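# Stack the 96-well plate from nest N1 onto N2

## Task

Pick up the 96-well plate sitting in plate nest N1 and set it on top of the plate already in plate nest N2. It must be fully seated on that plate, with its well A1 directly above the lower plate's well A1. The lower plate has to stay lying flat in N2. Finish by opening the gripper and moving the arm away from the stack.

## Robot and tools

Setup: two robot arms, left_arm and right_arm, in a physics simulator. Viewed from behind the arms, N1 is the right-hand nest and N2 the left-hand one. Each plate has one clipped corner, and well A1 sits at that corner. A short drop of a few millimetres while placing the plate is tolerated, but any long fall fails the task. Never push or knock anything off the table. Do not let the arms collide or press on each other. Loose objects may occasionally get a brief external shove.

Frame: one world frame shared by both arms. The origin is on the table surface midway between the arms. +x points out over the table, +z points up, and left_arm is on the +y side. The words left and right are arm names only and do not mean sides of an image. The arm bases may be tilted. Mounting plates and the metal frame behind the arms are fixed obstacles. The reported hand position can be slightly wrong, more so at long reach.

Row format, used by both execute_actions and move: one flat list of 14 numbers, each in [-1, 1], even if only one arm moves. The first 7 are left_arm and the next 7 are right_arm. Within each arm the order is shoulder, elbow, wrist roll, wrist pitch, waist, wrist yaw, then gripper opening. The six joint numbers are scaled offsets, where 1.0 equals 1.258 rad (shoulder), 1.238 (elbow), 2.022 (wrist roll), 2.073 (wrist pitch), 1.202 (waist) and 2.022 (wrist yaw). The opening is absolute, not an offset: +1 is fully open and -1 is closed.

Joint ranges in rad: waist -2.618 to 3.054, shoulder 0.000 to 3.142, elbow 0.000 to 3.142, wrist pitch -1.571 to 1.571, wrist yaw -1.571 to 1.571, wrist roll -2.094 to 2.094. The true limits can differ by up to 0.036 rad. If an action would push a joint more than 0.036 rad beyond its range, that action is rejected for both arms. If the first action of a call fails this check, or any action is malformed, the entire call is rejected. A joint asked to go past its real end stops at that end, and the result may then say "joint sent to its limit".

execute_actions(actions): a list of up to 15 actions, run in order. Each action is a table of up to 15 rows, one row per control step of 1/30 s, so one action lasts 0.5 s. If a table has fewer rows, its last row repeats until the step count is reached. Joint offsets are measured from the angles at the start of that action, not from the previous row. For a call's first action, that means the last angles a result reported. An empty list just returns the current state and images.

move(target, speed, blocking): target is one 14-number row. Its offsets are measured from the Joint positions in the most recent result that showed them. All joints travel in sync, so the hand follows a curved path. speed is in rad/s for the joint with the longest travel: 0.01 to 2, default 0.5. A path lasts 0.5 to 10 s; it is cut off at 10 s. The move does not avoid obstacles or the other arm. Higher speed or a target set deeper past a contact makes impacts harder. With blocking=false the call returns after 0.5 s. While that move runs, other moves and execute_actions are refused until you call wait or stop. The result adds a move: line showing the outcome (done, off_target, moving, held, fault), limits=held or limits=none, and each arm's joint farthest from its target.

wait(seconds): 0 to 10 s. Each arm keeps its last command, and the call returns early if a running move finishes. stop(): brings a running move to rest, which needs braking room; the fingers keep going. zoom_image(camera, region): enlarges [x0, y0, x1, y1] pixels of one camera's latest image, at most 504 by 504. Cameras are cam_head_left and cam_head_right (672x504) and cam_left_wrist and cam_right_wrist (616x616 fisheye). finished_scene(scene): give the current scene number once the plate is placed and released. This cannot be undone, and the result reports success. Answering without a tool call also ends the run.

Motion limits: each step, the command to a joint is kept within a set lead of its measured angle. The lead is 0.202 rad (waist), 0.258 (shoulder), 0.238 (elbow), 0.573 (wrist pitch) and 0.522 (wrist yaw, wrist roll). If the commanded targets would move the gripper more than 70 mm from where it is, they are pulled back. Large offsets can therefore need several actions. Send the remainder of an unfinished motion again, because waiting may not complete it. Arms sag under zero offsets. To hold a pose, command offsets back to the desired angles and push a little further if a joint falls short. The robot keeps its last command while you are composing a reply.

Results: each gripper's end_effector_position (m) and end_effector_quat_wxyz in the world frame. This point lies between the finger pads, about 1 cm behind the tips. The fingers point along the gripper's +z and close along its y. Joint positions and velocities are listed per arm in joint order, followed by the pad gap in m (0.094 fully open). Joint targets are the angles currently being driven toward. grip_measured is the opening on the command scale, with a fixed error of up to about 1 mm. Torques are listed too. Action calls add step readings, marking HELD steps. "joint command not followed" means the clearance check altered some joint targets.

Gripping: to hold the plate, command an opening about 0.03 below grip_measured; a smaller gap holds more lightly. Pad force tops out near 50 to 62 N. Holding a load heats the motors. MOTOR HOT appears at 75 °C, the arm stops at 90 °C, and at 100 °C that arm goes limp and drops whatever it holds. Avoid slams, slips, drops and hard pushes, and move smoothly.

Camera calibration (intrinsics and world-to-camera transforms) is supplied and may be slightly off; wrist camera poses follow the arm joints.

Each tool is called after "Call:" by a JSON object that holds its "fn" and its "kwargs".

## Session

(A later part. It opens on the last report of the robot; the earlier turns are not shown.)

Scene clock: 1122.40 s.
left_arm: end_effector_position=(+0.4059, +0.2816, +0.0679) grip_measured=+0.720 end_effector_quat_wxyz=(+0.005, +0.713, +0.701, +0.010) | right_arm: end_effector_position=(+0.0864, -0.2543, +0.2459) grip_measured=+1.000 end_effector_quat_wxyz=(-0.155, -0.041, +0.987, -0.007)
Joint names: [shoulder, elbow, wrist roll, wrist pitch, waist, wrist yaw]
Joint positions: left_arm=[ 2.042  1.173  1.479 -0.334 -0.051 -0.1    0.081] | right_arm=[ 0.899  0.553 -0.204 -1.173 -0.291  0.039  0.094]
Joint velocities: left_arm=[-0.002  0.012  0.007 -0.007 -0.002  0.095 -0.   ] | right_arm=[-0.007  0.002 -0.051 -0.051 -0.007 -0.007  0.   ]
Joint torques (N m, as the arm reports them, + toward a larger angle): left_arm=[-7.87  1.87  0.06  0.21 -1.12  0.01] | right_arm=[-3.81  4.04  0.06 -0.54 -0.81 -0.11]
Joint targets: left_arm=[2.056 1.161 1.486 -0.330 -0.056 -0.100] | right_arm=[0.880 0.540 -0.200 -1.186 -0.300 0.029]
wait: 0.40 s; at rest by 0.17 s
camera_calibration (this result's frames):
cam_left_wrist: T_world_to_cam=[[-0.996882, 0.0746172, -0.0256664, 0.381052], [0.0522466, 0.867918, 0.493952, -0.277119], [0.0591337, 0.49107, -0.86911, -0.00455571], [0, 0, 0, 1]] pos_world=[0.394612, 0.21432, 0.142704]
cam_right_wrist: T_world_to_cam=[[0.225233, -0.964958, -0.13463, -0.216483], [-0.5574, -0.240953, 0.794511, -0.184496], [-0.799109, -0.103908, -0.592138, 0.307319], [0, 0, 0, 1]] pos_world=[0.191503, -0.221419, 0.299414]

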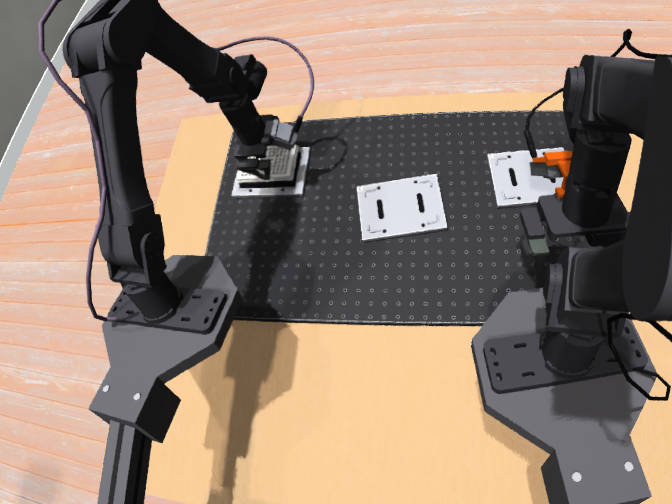

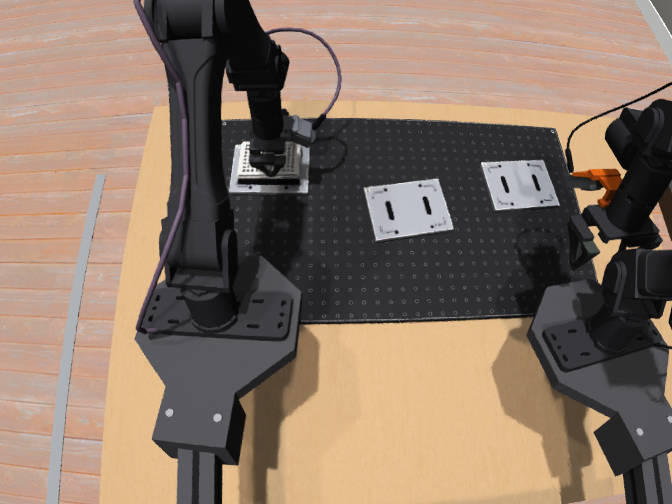

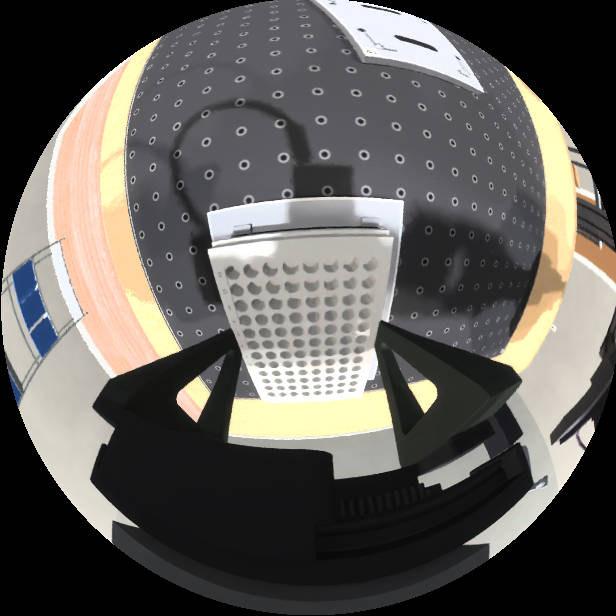

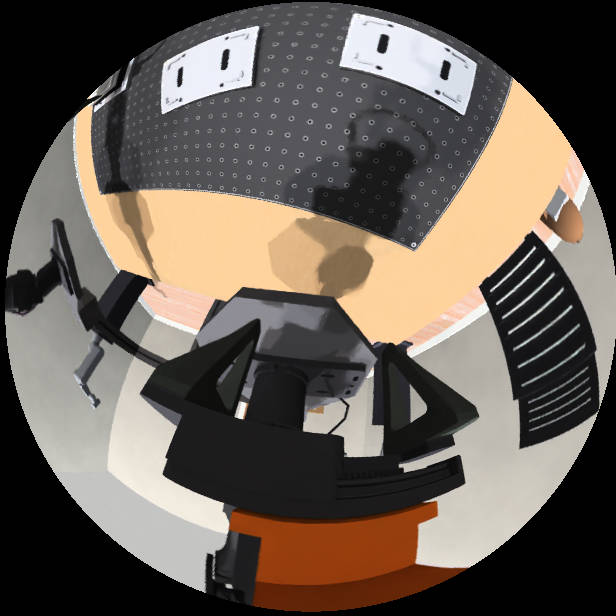

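Call:
{"fn": "execute_actions", "kwargs": {"actions": [[[0.0145,-0.010,0.0035,0.001,-0.004,0,0.68, -0.015,-0.0105,0.002,-0.0063,-0.0075,-0.005,1],[0.0145,-0.010,0.0035,0.001,-0.004,0,0.68, -0.015,-0.0105,0.002,-0.0063,-0.0075,-0.005,1],[0.0075,-0.010,0.0035,0.001,-0.004,0,0.68, -0.015,-0.0105,0.002,-0.0063,-0.0075,-0.005,1]]]}}

Scene clock: 1138.10 s.
left_arm: end_effector_position=(+0.4043, +0.2815, +0.0654) grip_measured=+0.720 end_effector_quat_wxyz=(+0.003, +0.713, +0.701, +0.008) | right_arm: end_effector_position=(+0.0864, -0.2543, +0.2459) grip_measured=+1.000 end_effector_quat_wxyz=(-0.155, -0.041, +0.987, -0.007)
Joint names: [shoulder, elbow, wrist roll, wrist pitch, waist, wrist yaw]
Joint positions: left_arm=[ 2.05   1.173  1.479 -0.333 -0.051 -0.1    0.081] | right_arm=[ 0.899  0.553 -0.204 -1.173 -0.291  0.039  0.094]
Joint velocities: left_arm=[ 0.007  0.007  0.022  0.022  0.012 -0.051  0.001] | right_arm=[-0.022 -0.012 -0.037  0.037  0.002  0.037  0.   ]
Joint torques (N m, as the arm reports them, + toward a larger angle): left_arm=[-8.63  1.83  0.06  0.17 -1.12  0.  ] | right_arm=[-3.79  4.02  0.05 -0.55 -0.82 -0.1 ]
Joint targets: left_arm=[2.052 1.161 1.486 -0.332 -0.056 -0.100] | right_arm=[0.880 0.540 -0.200 -1.186 -0.300 0.029]
Step readings (joint positions):
0: left_arm=[2.042 1.173 1.479 -0.334 -0.051 -0.100] | right_arm=[0.899 0.553 -0.204 -1.173 -0.291 0.039]
1: left_arm=[2.043 1.173 1.479 -0.334 -0.051 -0.100] | right_arm=[0.899 0.553 -0.204 -1.173 -0.291 0.039]
2: left_arm=[2.045 1.173 1.479 -0.333 -0.051 -0.100] | right_arm=[0.899 0.553 -0.204 -1.173 -0.291 0.039]
4: left_arm=[2.048 1.173 1.479 -0.333 -0.051 -0.100] | right_arm=[0.899 0.553 -0.204 -1.173 -0.291 0.039]
8: left_arm=[2.050 1.173 1.479 -0.333 -0.051 -0.100] | right_arm=[0.899 0.553 -0.204 -1.173 -0.291 0.039]
15: Joint positions above
camera_calibration (this result's frames):
cam_left_wrist: T_world_to_cam=[[-0.996967, 0.0751205, -0.0203531, 0.37899], [0.0552844, 0.867602, 0.494176, -0.276943], [0.0547812, 0.491552, -0.869124, -0.00492618], [0, 0, 0, 1]] pos_world=[0.393421, 0.214228, 0.140291]
cam_right_wrist: T_world_to_cam=[[0.225233, -0.964958, -0.13463, -0.216483], [-0.5574, -0.240953, 0.794511, -0.184496], [-0.799109, -0.103908, -0.592138, 0.307319], [0, 0, 0, 1]] pos_world=[0.191503, -0.221419, 0.299414]

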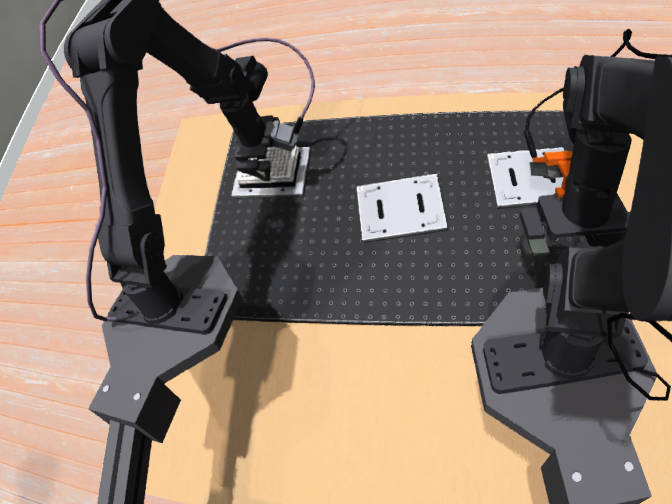

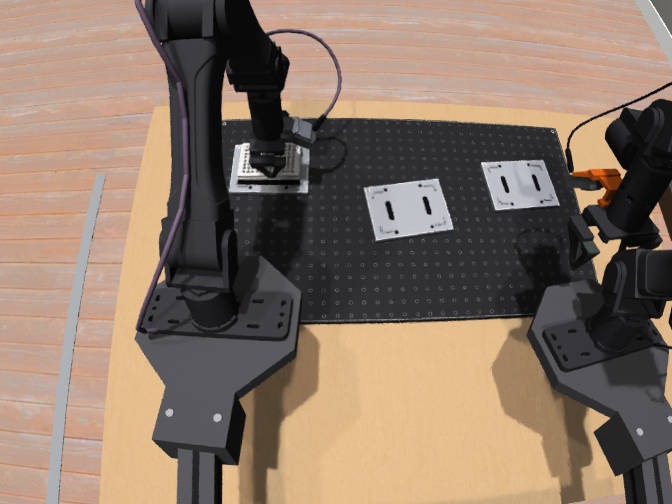

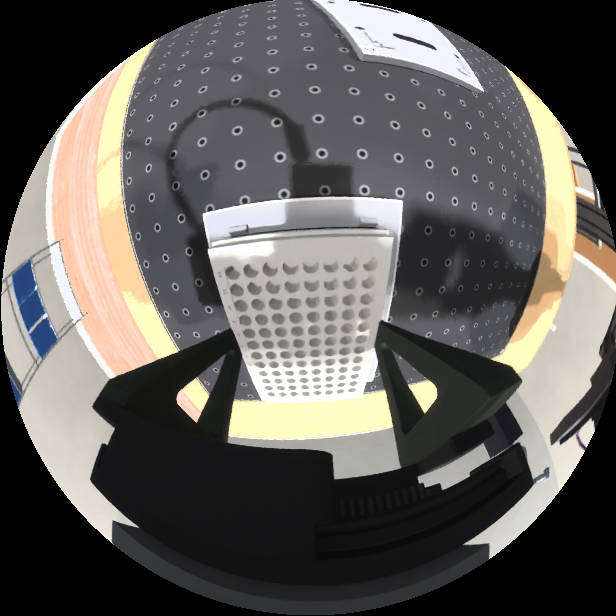

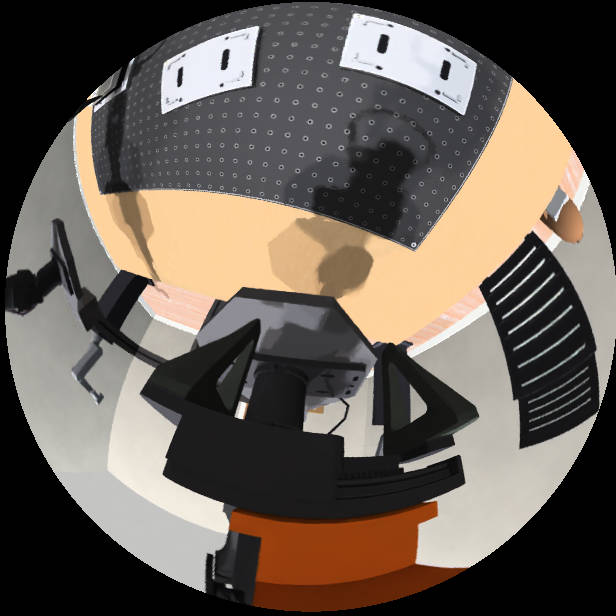

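Call:
{"fn": "zoom_image", "kwargs": {"camera": "cam_left_wrist", "region": [200, 205, 410, 260]}}

Region (200, 205, 410, 260) of cam_left_wrist's 616x616 image, scaled by 2.400, with more detail than that image has; it fills the top 132 rows of this view, and the rest is white.

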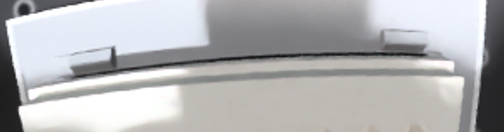

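Call:
{"fn": "execute_actions", "kwargs": {"actions": [[[0.0145,-0.010,0.0035,0.001,-0.004,0,0.68, -0.015,-0.0105,0.002,-0.0063,-0.0075,-0.005,1],[0.012,-0.010,0.0035,0.001,-0.004,0,0.68, -0.015,-0.0105,0.002,-0.0063,-0.0075,-0.005,1],[0.0055,-0.010,0.0035,0.001,-0.004,0,0.68, -0.015,-0.0105,0.002,-0.0063,-0.0075,-0.005,1]]]}}

Scene clock: 1145.40 s.
left_arm: end_effector_position=(+0.4036, +0.2816, +0.0640) grip_measured=+0.720 end_effector_quat_wxyz=(+0.002, +0.713, +0.701, +0.007) | right_arm: end_effector_position=(+0.0864, -0.2542, +0.2459) grip_measured=+1.000 end_effector_quat_wxyz=(-0.155, -0.041, +0.987, -0.007)
Joint names: [shoulder, elbow, wrist roll, wrist pitch, waist, wrist yaw]
Joint positions: left_arm=[ 2.054  1.173  1.479 -0.331 -0.051 -0.101  0.081] | right_arm=[ 0.899  0.553 -0.204 -1.173 -0.291  0.038  0.094]
Joint velocities: left_arm=[-0.032 -0.022 -0.037  0.081 -0.007 -0.037  0.   ] | right_arm=[ 0.012 -0.002 -0.022  0.066  0.012  0.051  0.   ]
Joint torques (N m, as the arm reports them, + toward a larger angle): left_arm=[-8.6   1.8   0.05  0.17 -1.12  0.01] | right_arm=[-3.79  4.01  0.06 -0.55 -0.8  -0.11]
Joint targets: left_arm=[2.056 1.161 1.486 -0.330 -0.056 -0.101] | right_arm=[0.880 0.540 -0.200 -1.186 -0.300 0.028]
Step readings (joint positions):
0: left_arm=[2.050 1.173 1.479 -0.333 -0.051 -0.100] | right_arm=[0.899 0.553 -0.204 -1.173 -0.291 0.039]
1: left_arm=[2.050 1.173 1.479 -0.333 -0.051 -0.100] | right_arm=[0.899 0.553 -0.204 -1.173 -0.291 0.039]
2: left_arm=[2.052 1.173 1.479 -0.331 -0.051 -0.100] | right_arm=[0.899 0.553 -0.204 -1.173 -0.291 0.039]
4: left_arm=[2.054 1.173 1.479 -0.331 -0.051 -0.101] | right_arm=[0.899 0.553 -0.204 -1.173 -0.291 0.038]
8: left_arm=[2.054 1.173 1.479 -0.331 -0.051 -0.101] | right_arm=[0.899 0.553 -0.204 -1.173 -0.291 0.038]
15: Joint positions above
camera_calibration (this result's frames):
cam_left_wrist: T_world_to_cam=[[-0.996969, 0.0757554, -0.0177188, 0.377822], [0.0570865, 0.867045, 0.494949, -0.276908], [0.052858, 0.492437, -0.868742, -0.00564519], [0, 0, 0, 1]] pos_world=[0.392783, 0.21425, 0.138846]
cam_right_wrist: T_world_to_cam=[[0.225129, -0.964936, -0.134967, -0.216322], [-0.557465, -0.241176, 0.794397, -0.184495], [-0.799093, -0.103603, -0.592214, 0.307425], [0, 0, 0, 1]] pos_world=[0.191512, -0.221383, 0.299427]

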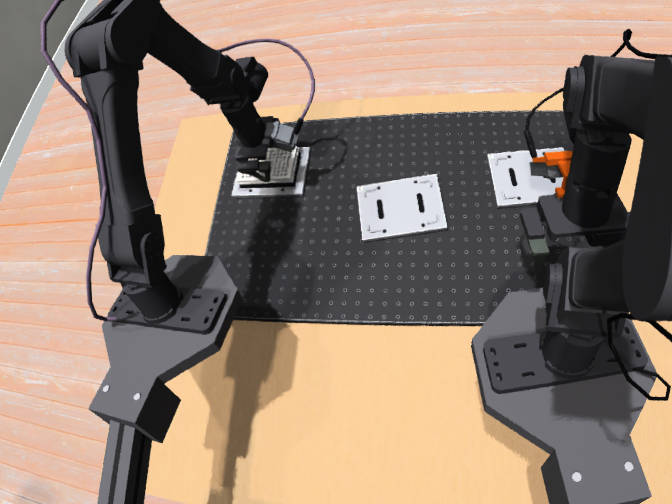

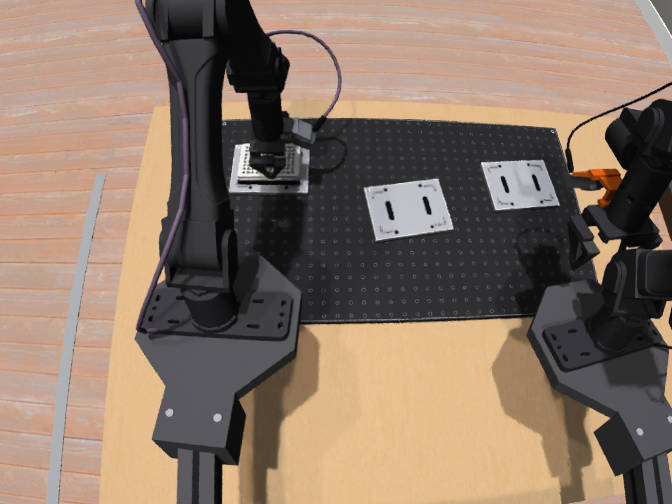

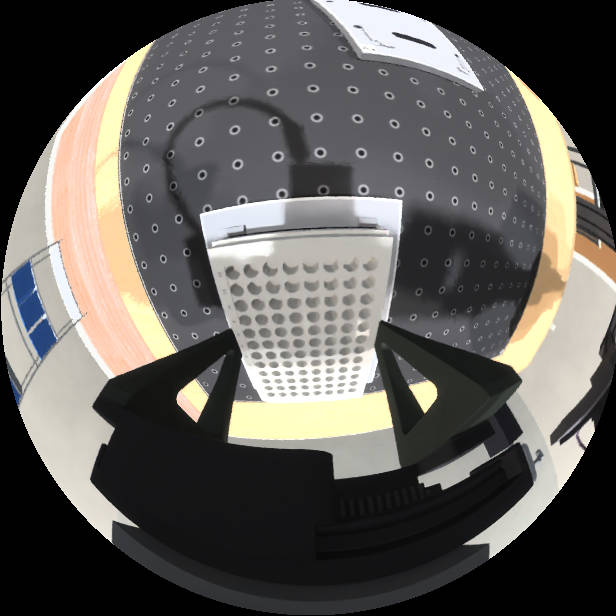

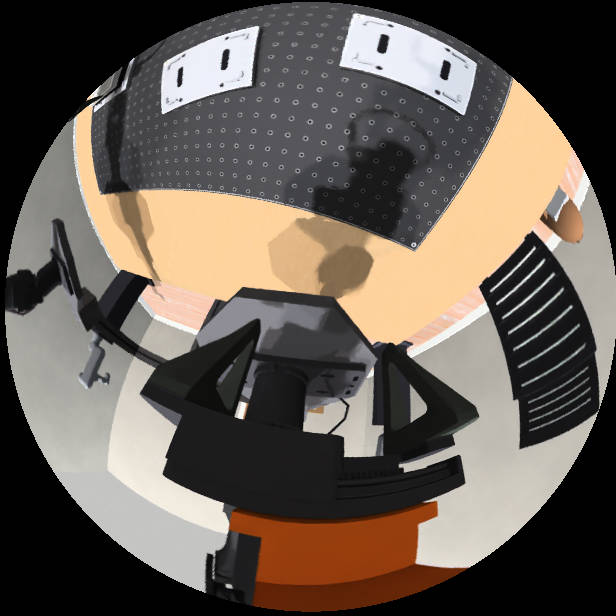

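Call:
{"fn": "execute_actions", "kwargs": {"actions": []}}

Scene clock: 1157.80 s.
left_arm: end_effector_position=(+0.4036, +0.2816, +0.0640) grip_measured=+0.720 end_effector_quat_wxyz=(+0.002, +0.713, +0.701, +0.007) | right_arm: end_effector_position=(+0.0864, -0.2542, +0.2459) grip_measured=+1.000 end_effector_quat_wxyz=(-0.155, -0.041, +0.987, -0.007)
Joint names: [shoulder, elbow, wrist roll, wrist pitch, waist, wrist yaw]
Joint positions: left_arm=[ 2.054  1.173  1.479 -0.331 -0.051 -0.101  0.081] | right_arm=[ 0.899  0.553 -0.204 -1.173 -0.291  0.038  0.094]
Joint velocities: left_arm=[ 0.007  0.012 -0.037 -0.022 -0.002  0.007 -0.   ] | right_arm=[-0.007  0.002 -0.037  0.11  -0.012 -0.051  0.   ]
Joint torques (N m, as the arm reports them, + toward a larger angle): left_arm=[-8.62  1.81  0.06  0.16 -1.11  0.01] | right_arm=[-3.78  4.06  0.06 -0.55 -0.81 -0.11]
Joint targets: left_arm=[2.056 1.161 1.486 -0.330 -0.056 -0.101] | right_arm=[0.880 0.540 -0.200 -1.186 -0.300 0.028]
camera_calibration (this result's frames):
cam_left_wrist: T_world_to_cam=[[-0.996969, 0.0757554, -0.0177188, 0.377822], [0.0570865, 0.867045, 0.494949, -0.276908], [0.052858, 0.492437, -0.868742, -0.00564519], [0, 0, 0, 1]] pos_world=[0.392783, 0.21425, 0.138846]
cam_right_wrist: T_world_to_cam=[[0.225129, -0.964936, -0.134967, -0.216322], [-0.557465, -0.241176, 0.794397, -0.184495], [-0.799093, -0.103603, -0.592214, 0.307425], [0, 0, 0, 1]] pos_world=[0.191512, -0.221383, 0.299427]

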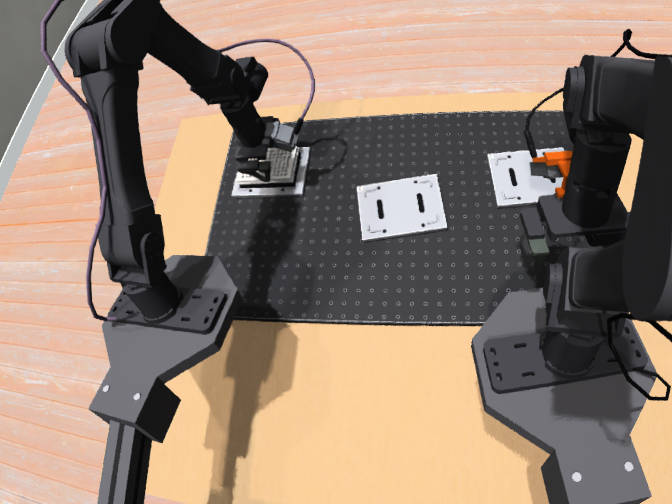

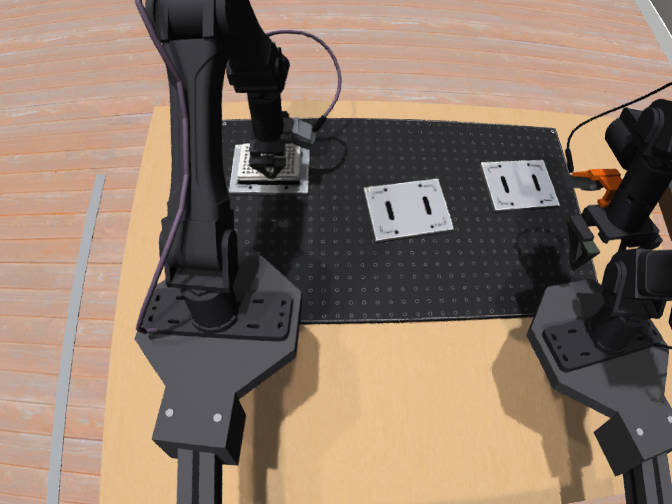

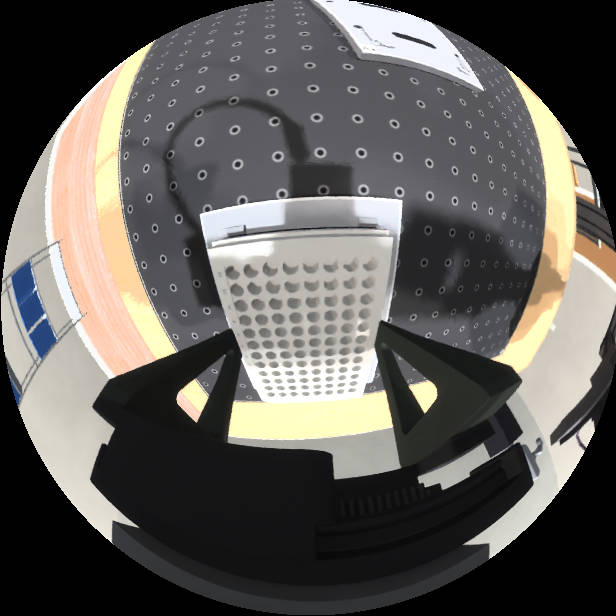

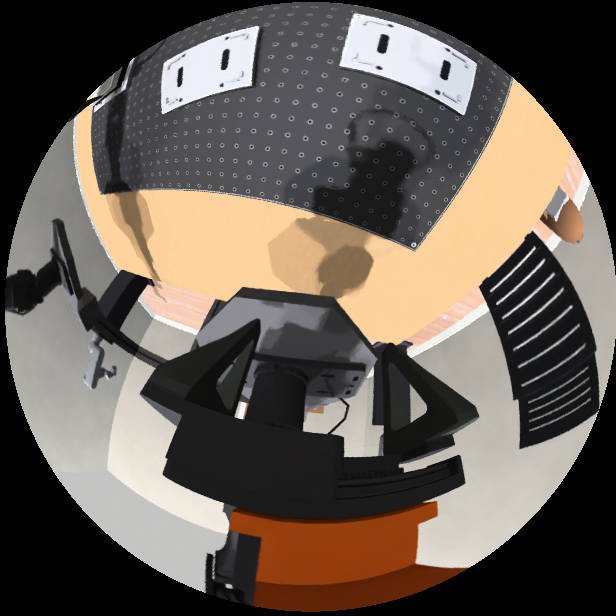

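Call:
{"fn": "execute_actions", "kwargs": {"actions": [[[0.0143,-0.010,0.0035,0.004,-0.004,0,0.68,-0.015,-0.0105,0.002,-0.0063,-0.0075,-0.005,1],[0.0143,-0.010,0.0035,0.004,-0.004,0,0.68,-0.015,-0.0105,0.002,-0.0063,-0.0075,-0.005,1],[0.005,-0.010,0.0035,0.004,-0.004,0,0.68,-0.015,-0.0105,0.002,-0.0063,-0.0075,-0.005,1]]]}}

Scene clock: 1160.97 s.
left_arm: end_effector_position=(+0.4035, +0.2817, +0.0625) grip_measured=+0.720 end_effector_quat_wxyz=(+0.002, +0.713, +0.701, +0.008) | right_arm: end_effector_position=(+0.0864, -0.2542, +0.2459) grip_measured=+1.000 end_effector_quat_wxyz=(-0.155, -0.041, +0.987, -0.007)
Joint names: [shoulder, elbow, wrist roll, wrist pitch, waist, wrist yaw]
Joint positions: left_arm=[ 2.058  1.173  1.479 -0.326 -0.051 -0.103  0.081] | right_arm=[ 0.899  0.553 -0.204 -1.173 -0.291  0.038  0.094]
Joint velocities: left_arm=[-0.017  0.012  0.051  0.081 -0.007  0.066  0.   ] | right_arm=[-0.017  0.002  0.022  0.022 -0.007  0.007  0.   ]
Joint torques (N m, as the arm reports them, + toward a larger angle): left_arm=[-8.66  1.79  0.06  0.19 -1.12  0.02] | right_arm=[-3.81  4.03  0.05 -0.55 -0.81 -0.11]
Joint targets: left_arm=[2.060 1.161 1.486 -0.322 -0.056 -0.101] | right_arm=[0.880 0.540 -0.200 -1.186 -0.300 0.028]
Step readings (joint positions):
0: left_arm=[2.054 1.173 1.479 -0.331 -0.051 -0.101] | right_arm=[0.899 0.553 -0.204 -1.173 -0.291 0.038]
1: left_arm=[2.055 1.173 1.479 -0.331 -0.051 -0.101] | right_arm=[0.899 0.553 -0.204 -1.173 -0.291 0.038]
2: left_arm=[2.057 1.173 1.479 -0.329 -0.051 -0.101] | right_arm=[0.899 0.553 -0.204 -1.173 -0.291 0.038]
4: left_arm=[2.058 1.173 1.479 -0.327 -0.051 -0.102] | right_arm=[0.899 0.553 -0.204 -1.173 -0.291 0.038]
8: left_arm=[2.058 1.173 1.479 -0.326 -0.051 -0.102] | right_arm=[0.899 0.553 -0.204 -1.173 -0.291 0.038]
15: Joint positions above
camera_calibration (this result's frames):
cam_left_wrist: T_world_to_cam=[[-0.996934, 0.0761082, -0.0181455, 0.377656], [0.0571022, 0.866293, 0.496262, -0.27615], [0.0534889, 0.493705, -0.867983, -0.00768758], [0, 0, 0, 1]] pos_world=[0.392678, 0.21428, 0.137223]
cam_right_wrist: T_world_to_cam=[[0.225129, -0.964936, -0.134967, -0.216322], [-0.557465, -0.241176, 0.794397, -0.184495], [-0.799093, -0.103603, -0.592214, 0.307425], [0, 0, 0, 1]] pos_world=[0.191512, -0.221383, 0.299427]

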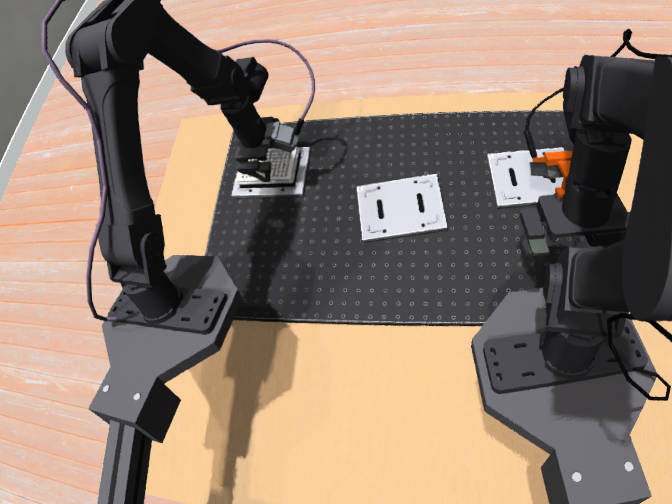

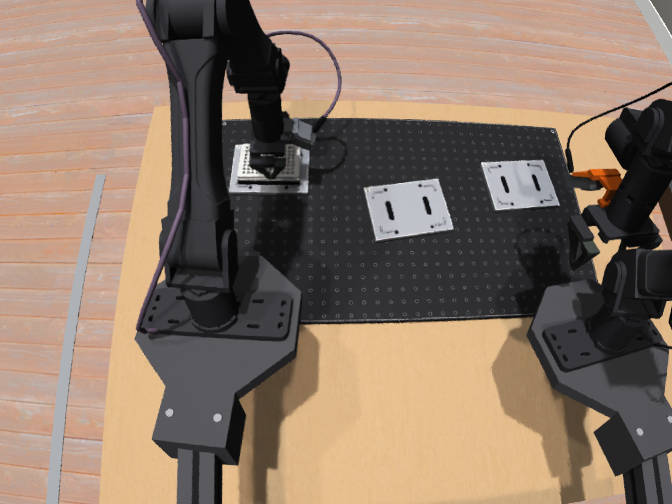

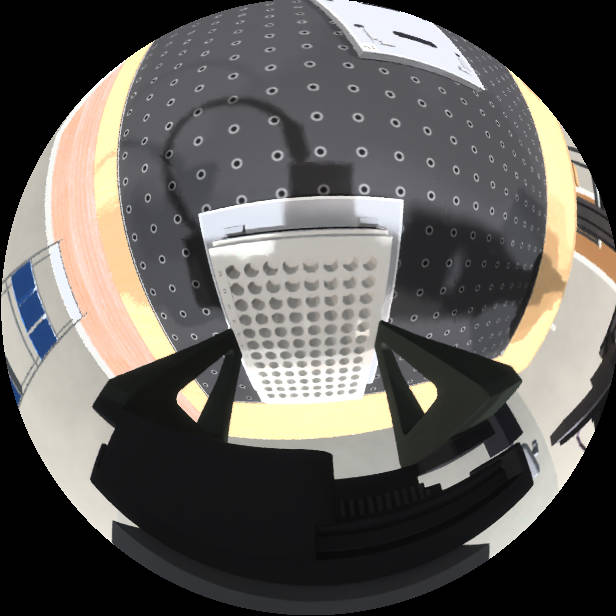

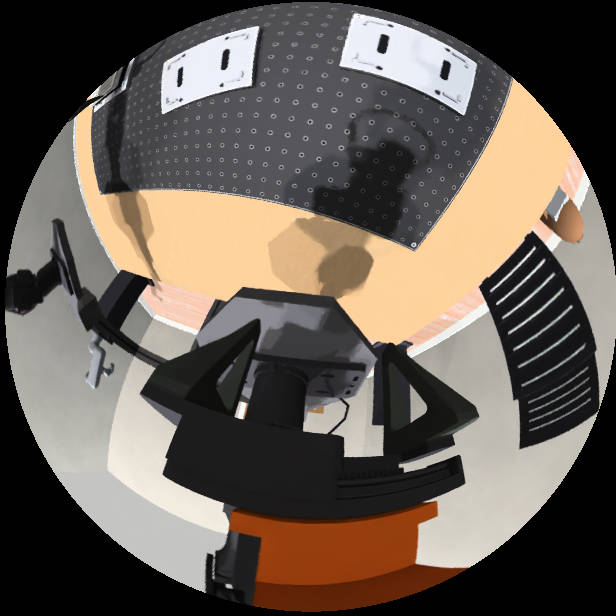

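Call:
{"fn": "zoom_image", "kwargs": {"camera": "cam_left_wrist", "region": [180, 180, 440, 420]}}

Call:
{"fn": "zoom_image", "kwargs": {"camera": "cam_head_right", "region": [210, 120, 340, 220]}}

Region (180, 180, 440, 420) of cam_left_wrist's 616x616 image, scaled by 1.938, with more detail than that image has; it fills the top 465 rows of this view, and the rest is white.

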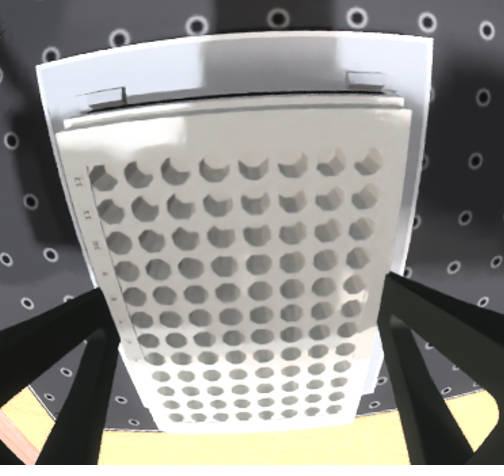

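Region (210, 120, 340, 220) of cam_head_right's 672x504 image, scaled by 3.877, with more detail than that image has; it fills the top 388 rows of this view, and the rest is white.

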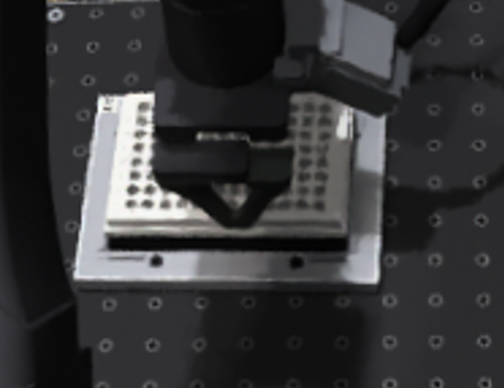

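Call:
{"fn": "execute_actions", "kwargs": {"actions": [[[0.0143,-0.010,0.0035,0.004,-0.004,0,0.68,-0.015,-0.0105,0.002,-0.0063,-0.0075,-0.005,1],[0.0143,-0.010,0.0035,0.004,-0.004,0,0.68,-0.015,-0.0105,0.002,-0.0063,-0.0075,-0.005,1],[0.0143,-0.010,0.0035,0.004,-0.004,0,0.68,-0.015,-0.0105,0.002,-0.0063,-0.0075,-0.005,1],[0.005,-0.010,0.0035,0.004,-0.004,0,0.68,-0.015,-0.0105,0.002,-0.0063,-0.0075,-0.005,1]]]}}

Scene clock: 1169.43 s.
left_arm: end_effector_position=(+0.4034, +0.2818, +0.0620) grip_measured=+0.720 end_effector_quat_wxyz=(+0.001, +0.713, +0.701, +0.008) | right_arm: end_effector_position=(+0.0864, -0.2542, +0.2459) grip_measured=+1.000 end_effector_quat_wxyz=(-0.155, -0.041, +0.987, -0.007)
Joint names: [shoulder, elbow, wrist roll, wrist pitch, waist, wrist yaw]
Joint positions: left_arm=[ 2.06   1.173  1.479 -0.325 -0.051 -0.103  0.081] | right_arm=[ 0.899  0.553 -0.204 -1.173 -0.291  0.038  0.094]
Joint velocities: left_arm=[-0.012 -0.012  0.007 -0.022  0.002 -0.022  0.   ] | right_arm=[-0.017  0.007 -0.066  0.007  0.012 -0.037  0.   ]
Joint torques (N m, as the arm reports them, + toward a larger angle): left_arm=[-8.48  1.78  0.06  0.22 -1.11  0.01] | right_arm=[-3.78  4.02  0.06 -0.56 -0.82 -0.1 ]
Joint targets: left_arm=[2.065 1.161 1.486 -0.318 -0.056 -0.103] | right_arm=[0.880 0.540 -0.200 -1.186 -0.300 0.028]
Step readings (joint positions):
0: left_arm=[2.058 1.173 1.479 -0.326 -0.051 -0.103] | right_arm=[0.899 0.553 -0.204 -1.173 -0.291 0.038]
1: left_arm=[2.059 1.173 1.479 -0.326 -0.051 -0.103] | right_arm=[0.899 0.553 -0.204 -1.173 -0.291 0.038]
2: left_arm=[2.060 1.173 1.479 -0.325 -0.051 -0.103] | right_arm=[0.899 0.553 -0.204 -1.173 -0.291 0.038]
4: left_arm=[2.060 1.173 1.479 -0.325 -0.051 -0.103] | right_arm=[0.899 0.553 -0.204 -1.173 -0.291 0.038]
8: left_arm=[2.060 1.173 1.479 -0.325 -0.051 -0.103] | right_arm=[0.899 0.553 -0.204 -1.173 -0.291 0.038]
15: Joint positions above
camera_calibration (this result's frames):
cam_left_wrist: T_world_to_cam=[[-0.996938, 0.076146, -0.0177785, 0.377469], [0.0572952, 0.866082, 0.496607, -0.275962], [0.0532123, 0.494068, -0.867793, -0.00814115], [0, 0, 0, 1]] pos_world=[0.392558, 0.214285, 0.136691]
cam_right_wrist: T_world_to_cam=[[0.225129, -0.964936, -0.134967, -0.216322], [-0.557465, -0.241176, 0.794397, -0.184495], [-0.799093, -0.103603, -0.592214, 0.307425], [0, 0, 0, 1]] pos_world=[0.191512, -0.221383, 0.299427]

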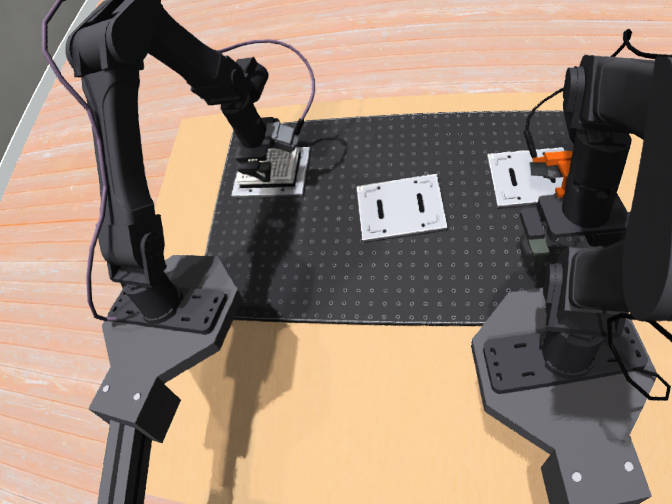

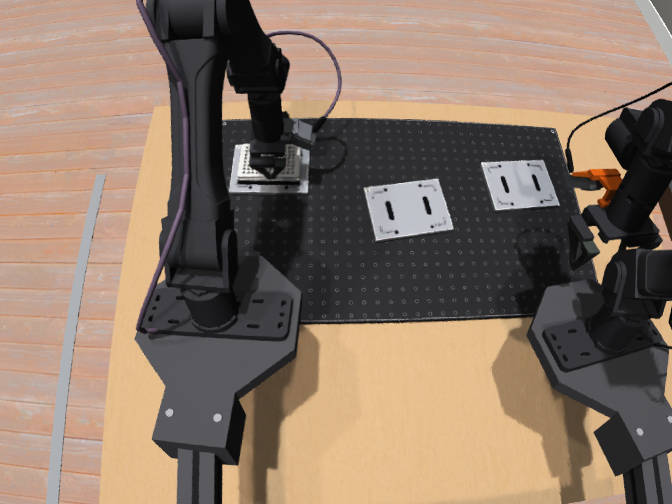

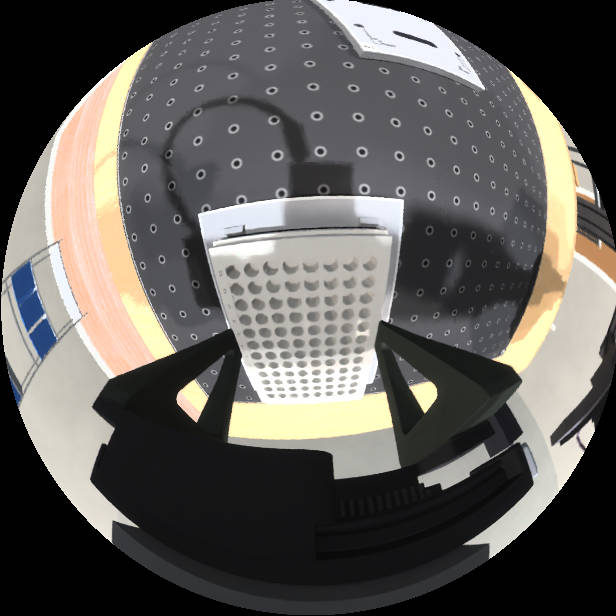

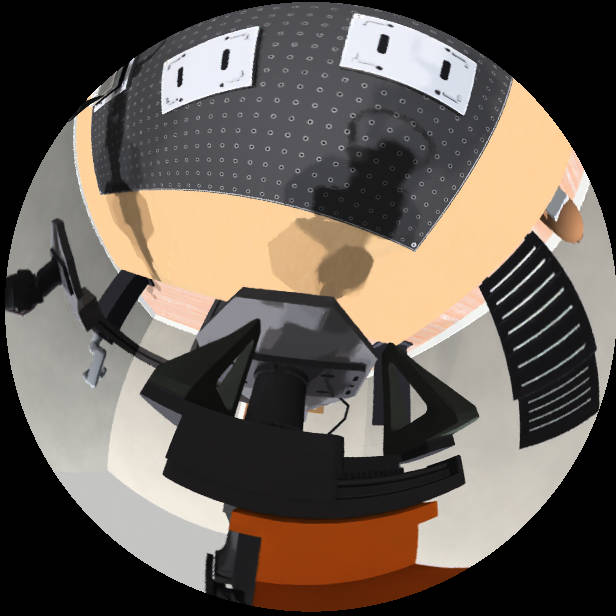

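Call:
{"fn": "zoom_image", "kwargs": {"camera": "cam_head_right", "region": [225, 140, 315, 200]}}

Call:
{"fn": "zoom_image", "kwargs": {"camera": "cam_head_left", "region": [225, 140, 315, 200]}}

Call:
{"fn": "zoom_image", "kwargs": {"camera": "cam_left_wrist", "region": [190, 190, 420, 300]}}

Region (225, 140, 315, 200) of cam_head_right's 672x504 image, scaled by 5.600, with more detail than that image has.

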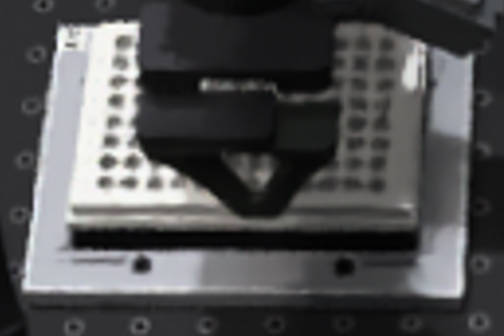

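Region (225, 140, 315, 200) of cam_head_left's 672x504 image, scaled by 5.600, with more detail than that image has.

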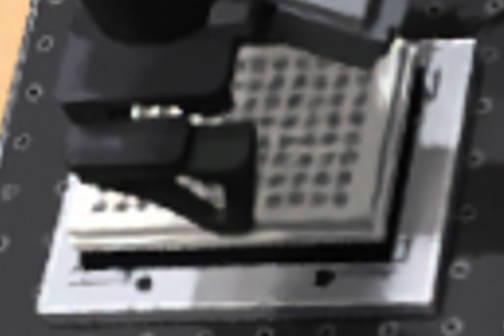

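Region (190, 190, 420, 300) of cam_left_wrist's 616x616 image, scaled by 2.191, with more detail than that image has; it fills the top 241 rows of this view, and the rest is white.

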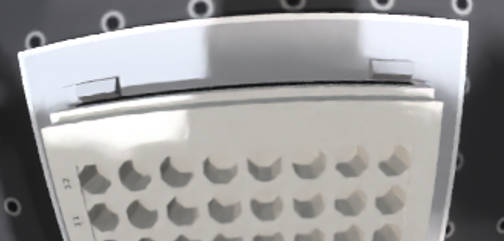

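Call:
{"fn": "execute_actions", "kwargs": {"actions": [[[0.003,-0.010,0.0035,0.003,-0.004,0,0.70,-0.015,-0.0105,0.002,-0.0063,-0.0075,-0.005,1]],[[0,0,0,0,0,0,0.73,0,0,0,0,0,0,1]],[[0,0,0,0,0,0,0.78,0,0,0,0,0,0,1]]]}}

Scene clock: 1180.63 s.
left_arm: end_effector_position=(+0.4033, +0.2818, +0.0620) grip_measured=+0.777 end_effector_quat_wxyz=(+0.001, +0.713, +0.701, +0.008) | right_arm: end_effector_position=(+0.0864, -0.2542, +0.2459) grip_measured=+1.000 end_effector_quat_wxyz=(-0.155, -0.041, +0.987, -0.007)
Joint names: [shoulder, elbow, wrist roll, wrist pitch, waist, wrist yaw]
Joint positions: left_arm=[ 2.06   1.173  1.479 -0.325 -0.051 -0.103  0.083] | right_arm=[ 0.899  0.553 -0.204 -1.173 -0.291  0.038  0.094]
Joint velocities: left_arm=[-0.002 -0.017 -0.022  0.007 -0.007 -0.037 -0.001] | right_arm=[ 0.002  0.007  0.051 -0.007 -0.007 -0.022  0.   ]
Joint torques (N m, as the arm reports them, + toward a larger angle): left_arm=[-8.79  2.59  0.    0.16 -0.79  0.01] | right_arm=[-2.    5.04  0.01 -0.43 -0.05  0.01]
Joint targets: left_arm=[2.060 1.173 1.479 -0.325 -0.051 -0.103] | right_arm=[0.899 0.553 -0.204 -1.173 -0.291 0.038]
Step readings (joint positions; steps 1 to 15: 1st action; 16 to 30: 2nd action; 31 to 45: 3rd action):
0: left_arm=[2.060 1.173 1.479 -0.325 -0.051 -0.103] | right_arm=[0.899 0.553 -0.204 -1.173 -0.291 0.038]
1: left_arm=[2.060 1.173 1.479 -0.325 -0.051 -0.103] | right_arm=[0.899 0.553 -0.204 -1.173 -0.291 0.038]
2: left_arm=[2.060 1.173 1.479 -0.325 -0.051 -0.103] | right_arm=[0.899 0.553 -0.204 -1.173 -0.291 0.038]
4: left_arm=[2.060 1.173 1.479 -0.325 -0.051 -0.103] | right_arm=[0.899 0.553 -0.204 -1.173 -0.291 0.038]
8: left_arm=[2.060 1.173 1.479 -0.325 -0.051 -0.103] | right_arm=[0.899 0.553 -0.204 -1.173 -0.291 0.038]
15: left_arm=[2.060 1.173 1.479 -0.325 -0.051 -0.103] | right_arm=[0.899 0.553 -0.204 -1.173 -0.291 0.038]
16: left_arm=[2.060 1.173 1.479 -0.325 -0.051 -0.103] | right_arm=[0.899 0.553 -0.204 -1.173 -0.291 0.038]
17: left_arm=[2.060 1.173 1.479 -0.325 -0.051 -0.103] | right_arm=[0.899 0.553 -0.204 -1.173 -0.291 0.038]
19: left_arm=[2.060 1.173 1.479 -0.325 -0.051 -0.103] | right_arm=[0.899 0.553 -0.204 -1.173 -0.291 0.038]
23: left_arm=[2.060 1.173 1.479 -0.325 -0.051 -0.103] | right_arm=[0.899 0.553 -0.204 -1.173 -0.291 0.038]
30: left_arm=[2.060 1.173 1.479 -0.325 -0.051 -0.103] | right_arm=[0.899 0.553 -0.204 -1.173 -0.291 0.038]
31: left_arm=[2.060 1.173 1.479 -0.325 -0.051 -0.103] | right_arm=[0.899 0.553 -0.204 -1.173 -0.291 0.038]
32: left_arm=[2.060 1.173 1.479 -0.325 -0.051 -0.103] | right_arm=[0.899 0.553 -0.204 -1.173 -0.291 0.038]
34: left_arm=[2.060 1.173 1.479 -0.325 -0.051 -0.103] | right_arm=[0.899 0.553 -0.204 -1.173 -0.291 0.038]
38: left_arm=[2.060 1.173 1.479 -0.325 -0.051 -0.103] | right_arm=[0.899 0.553 -0.204 -1.173 -0.291 0.038]
45: Joint positions above
camera_calibration (this result's frames):
cam_left_wrist: T_world_to_cam=[[-0.996942, 0.0761818, -0.0173989, 0.377342], [0.0575131, 0.866059, 0.496622, -0.276048], [0.052902, 0.494103, -0.867792, -0.00802678], [0, 0, 0, 1]] pos_world=[0.39249, 0.214293, 0.136691]
cam_right_wrist: T_world_to_cam=[[0.225129, -0.964936, -0.134967, -0.216322], [-0.557465, -0.241176, 0.794397, -0.184495], [-0.799093, -0.103603, -0.592214, 0.307425], [0, 0, 0, 1]] pos_world=[0.191512, -0.221383, 0.299427]

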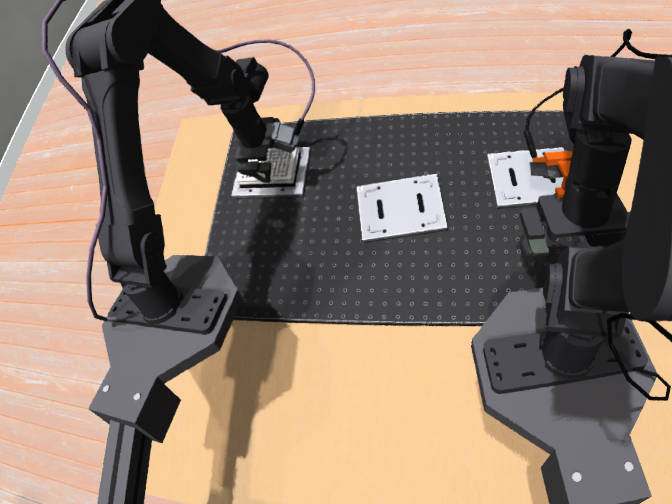

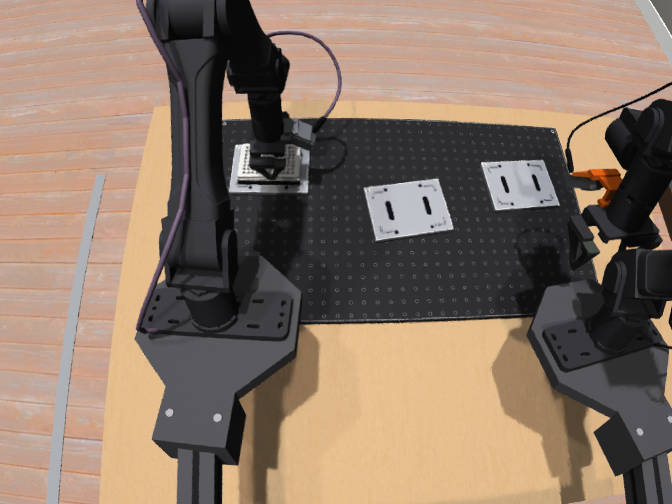

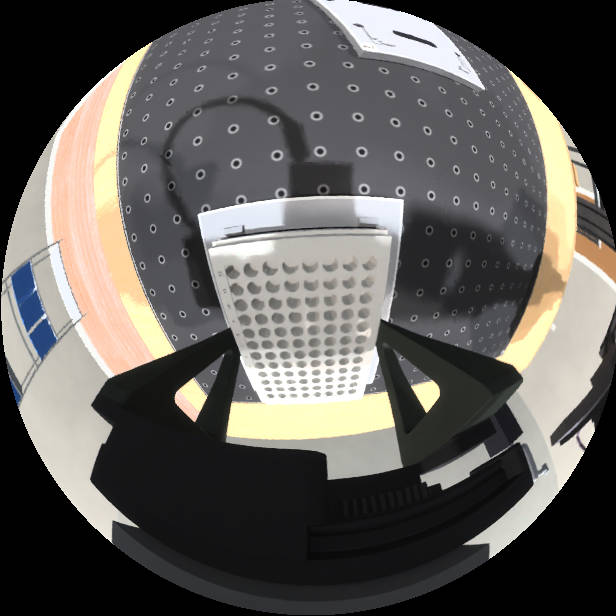

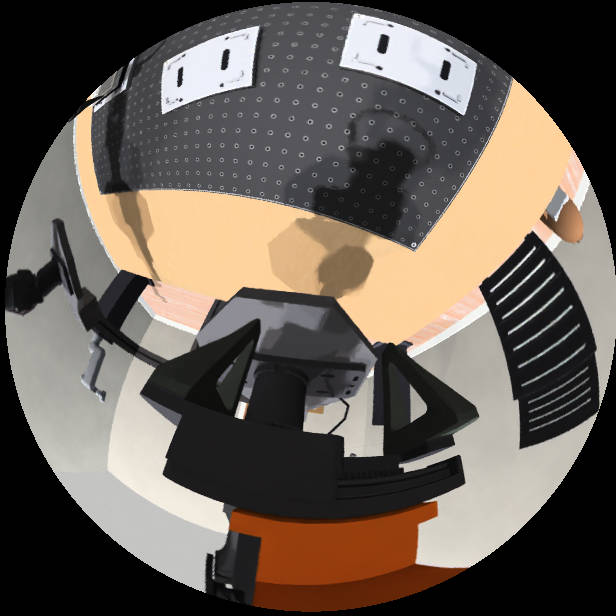

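Call:
{"fn": "zoom_image", "kwargs": {"camera": "cam_left_wrist", "region": [180, 180, 440, 420]}}

Call:
{"fn": "zoom_image", "kwargs": {"camera": "cam_head_right", "region": [225, 140, 315, 200]}}

Region (180, 180, 440, 420) of cam_left_wrist's 616x616 image, scaled by 1.938, with more detail than that image has; it fills the top 465 rows of this view, and the rest is white.

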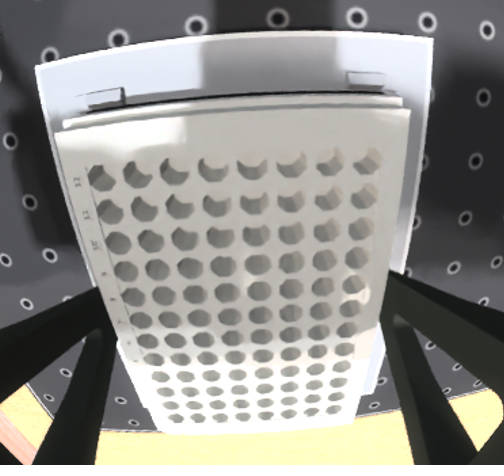

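Region (225, 140, 315, 200) of cam_head_right's 672x504 image, scaled by 5.600, with more detail than that image has.

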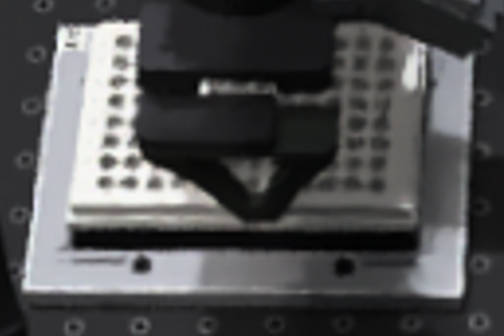

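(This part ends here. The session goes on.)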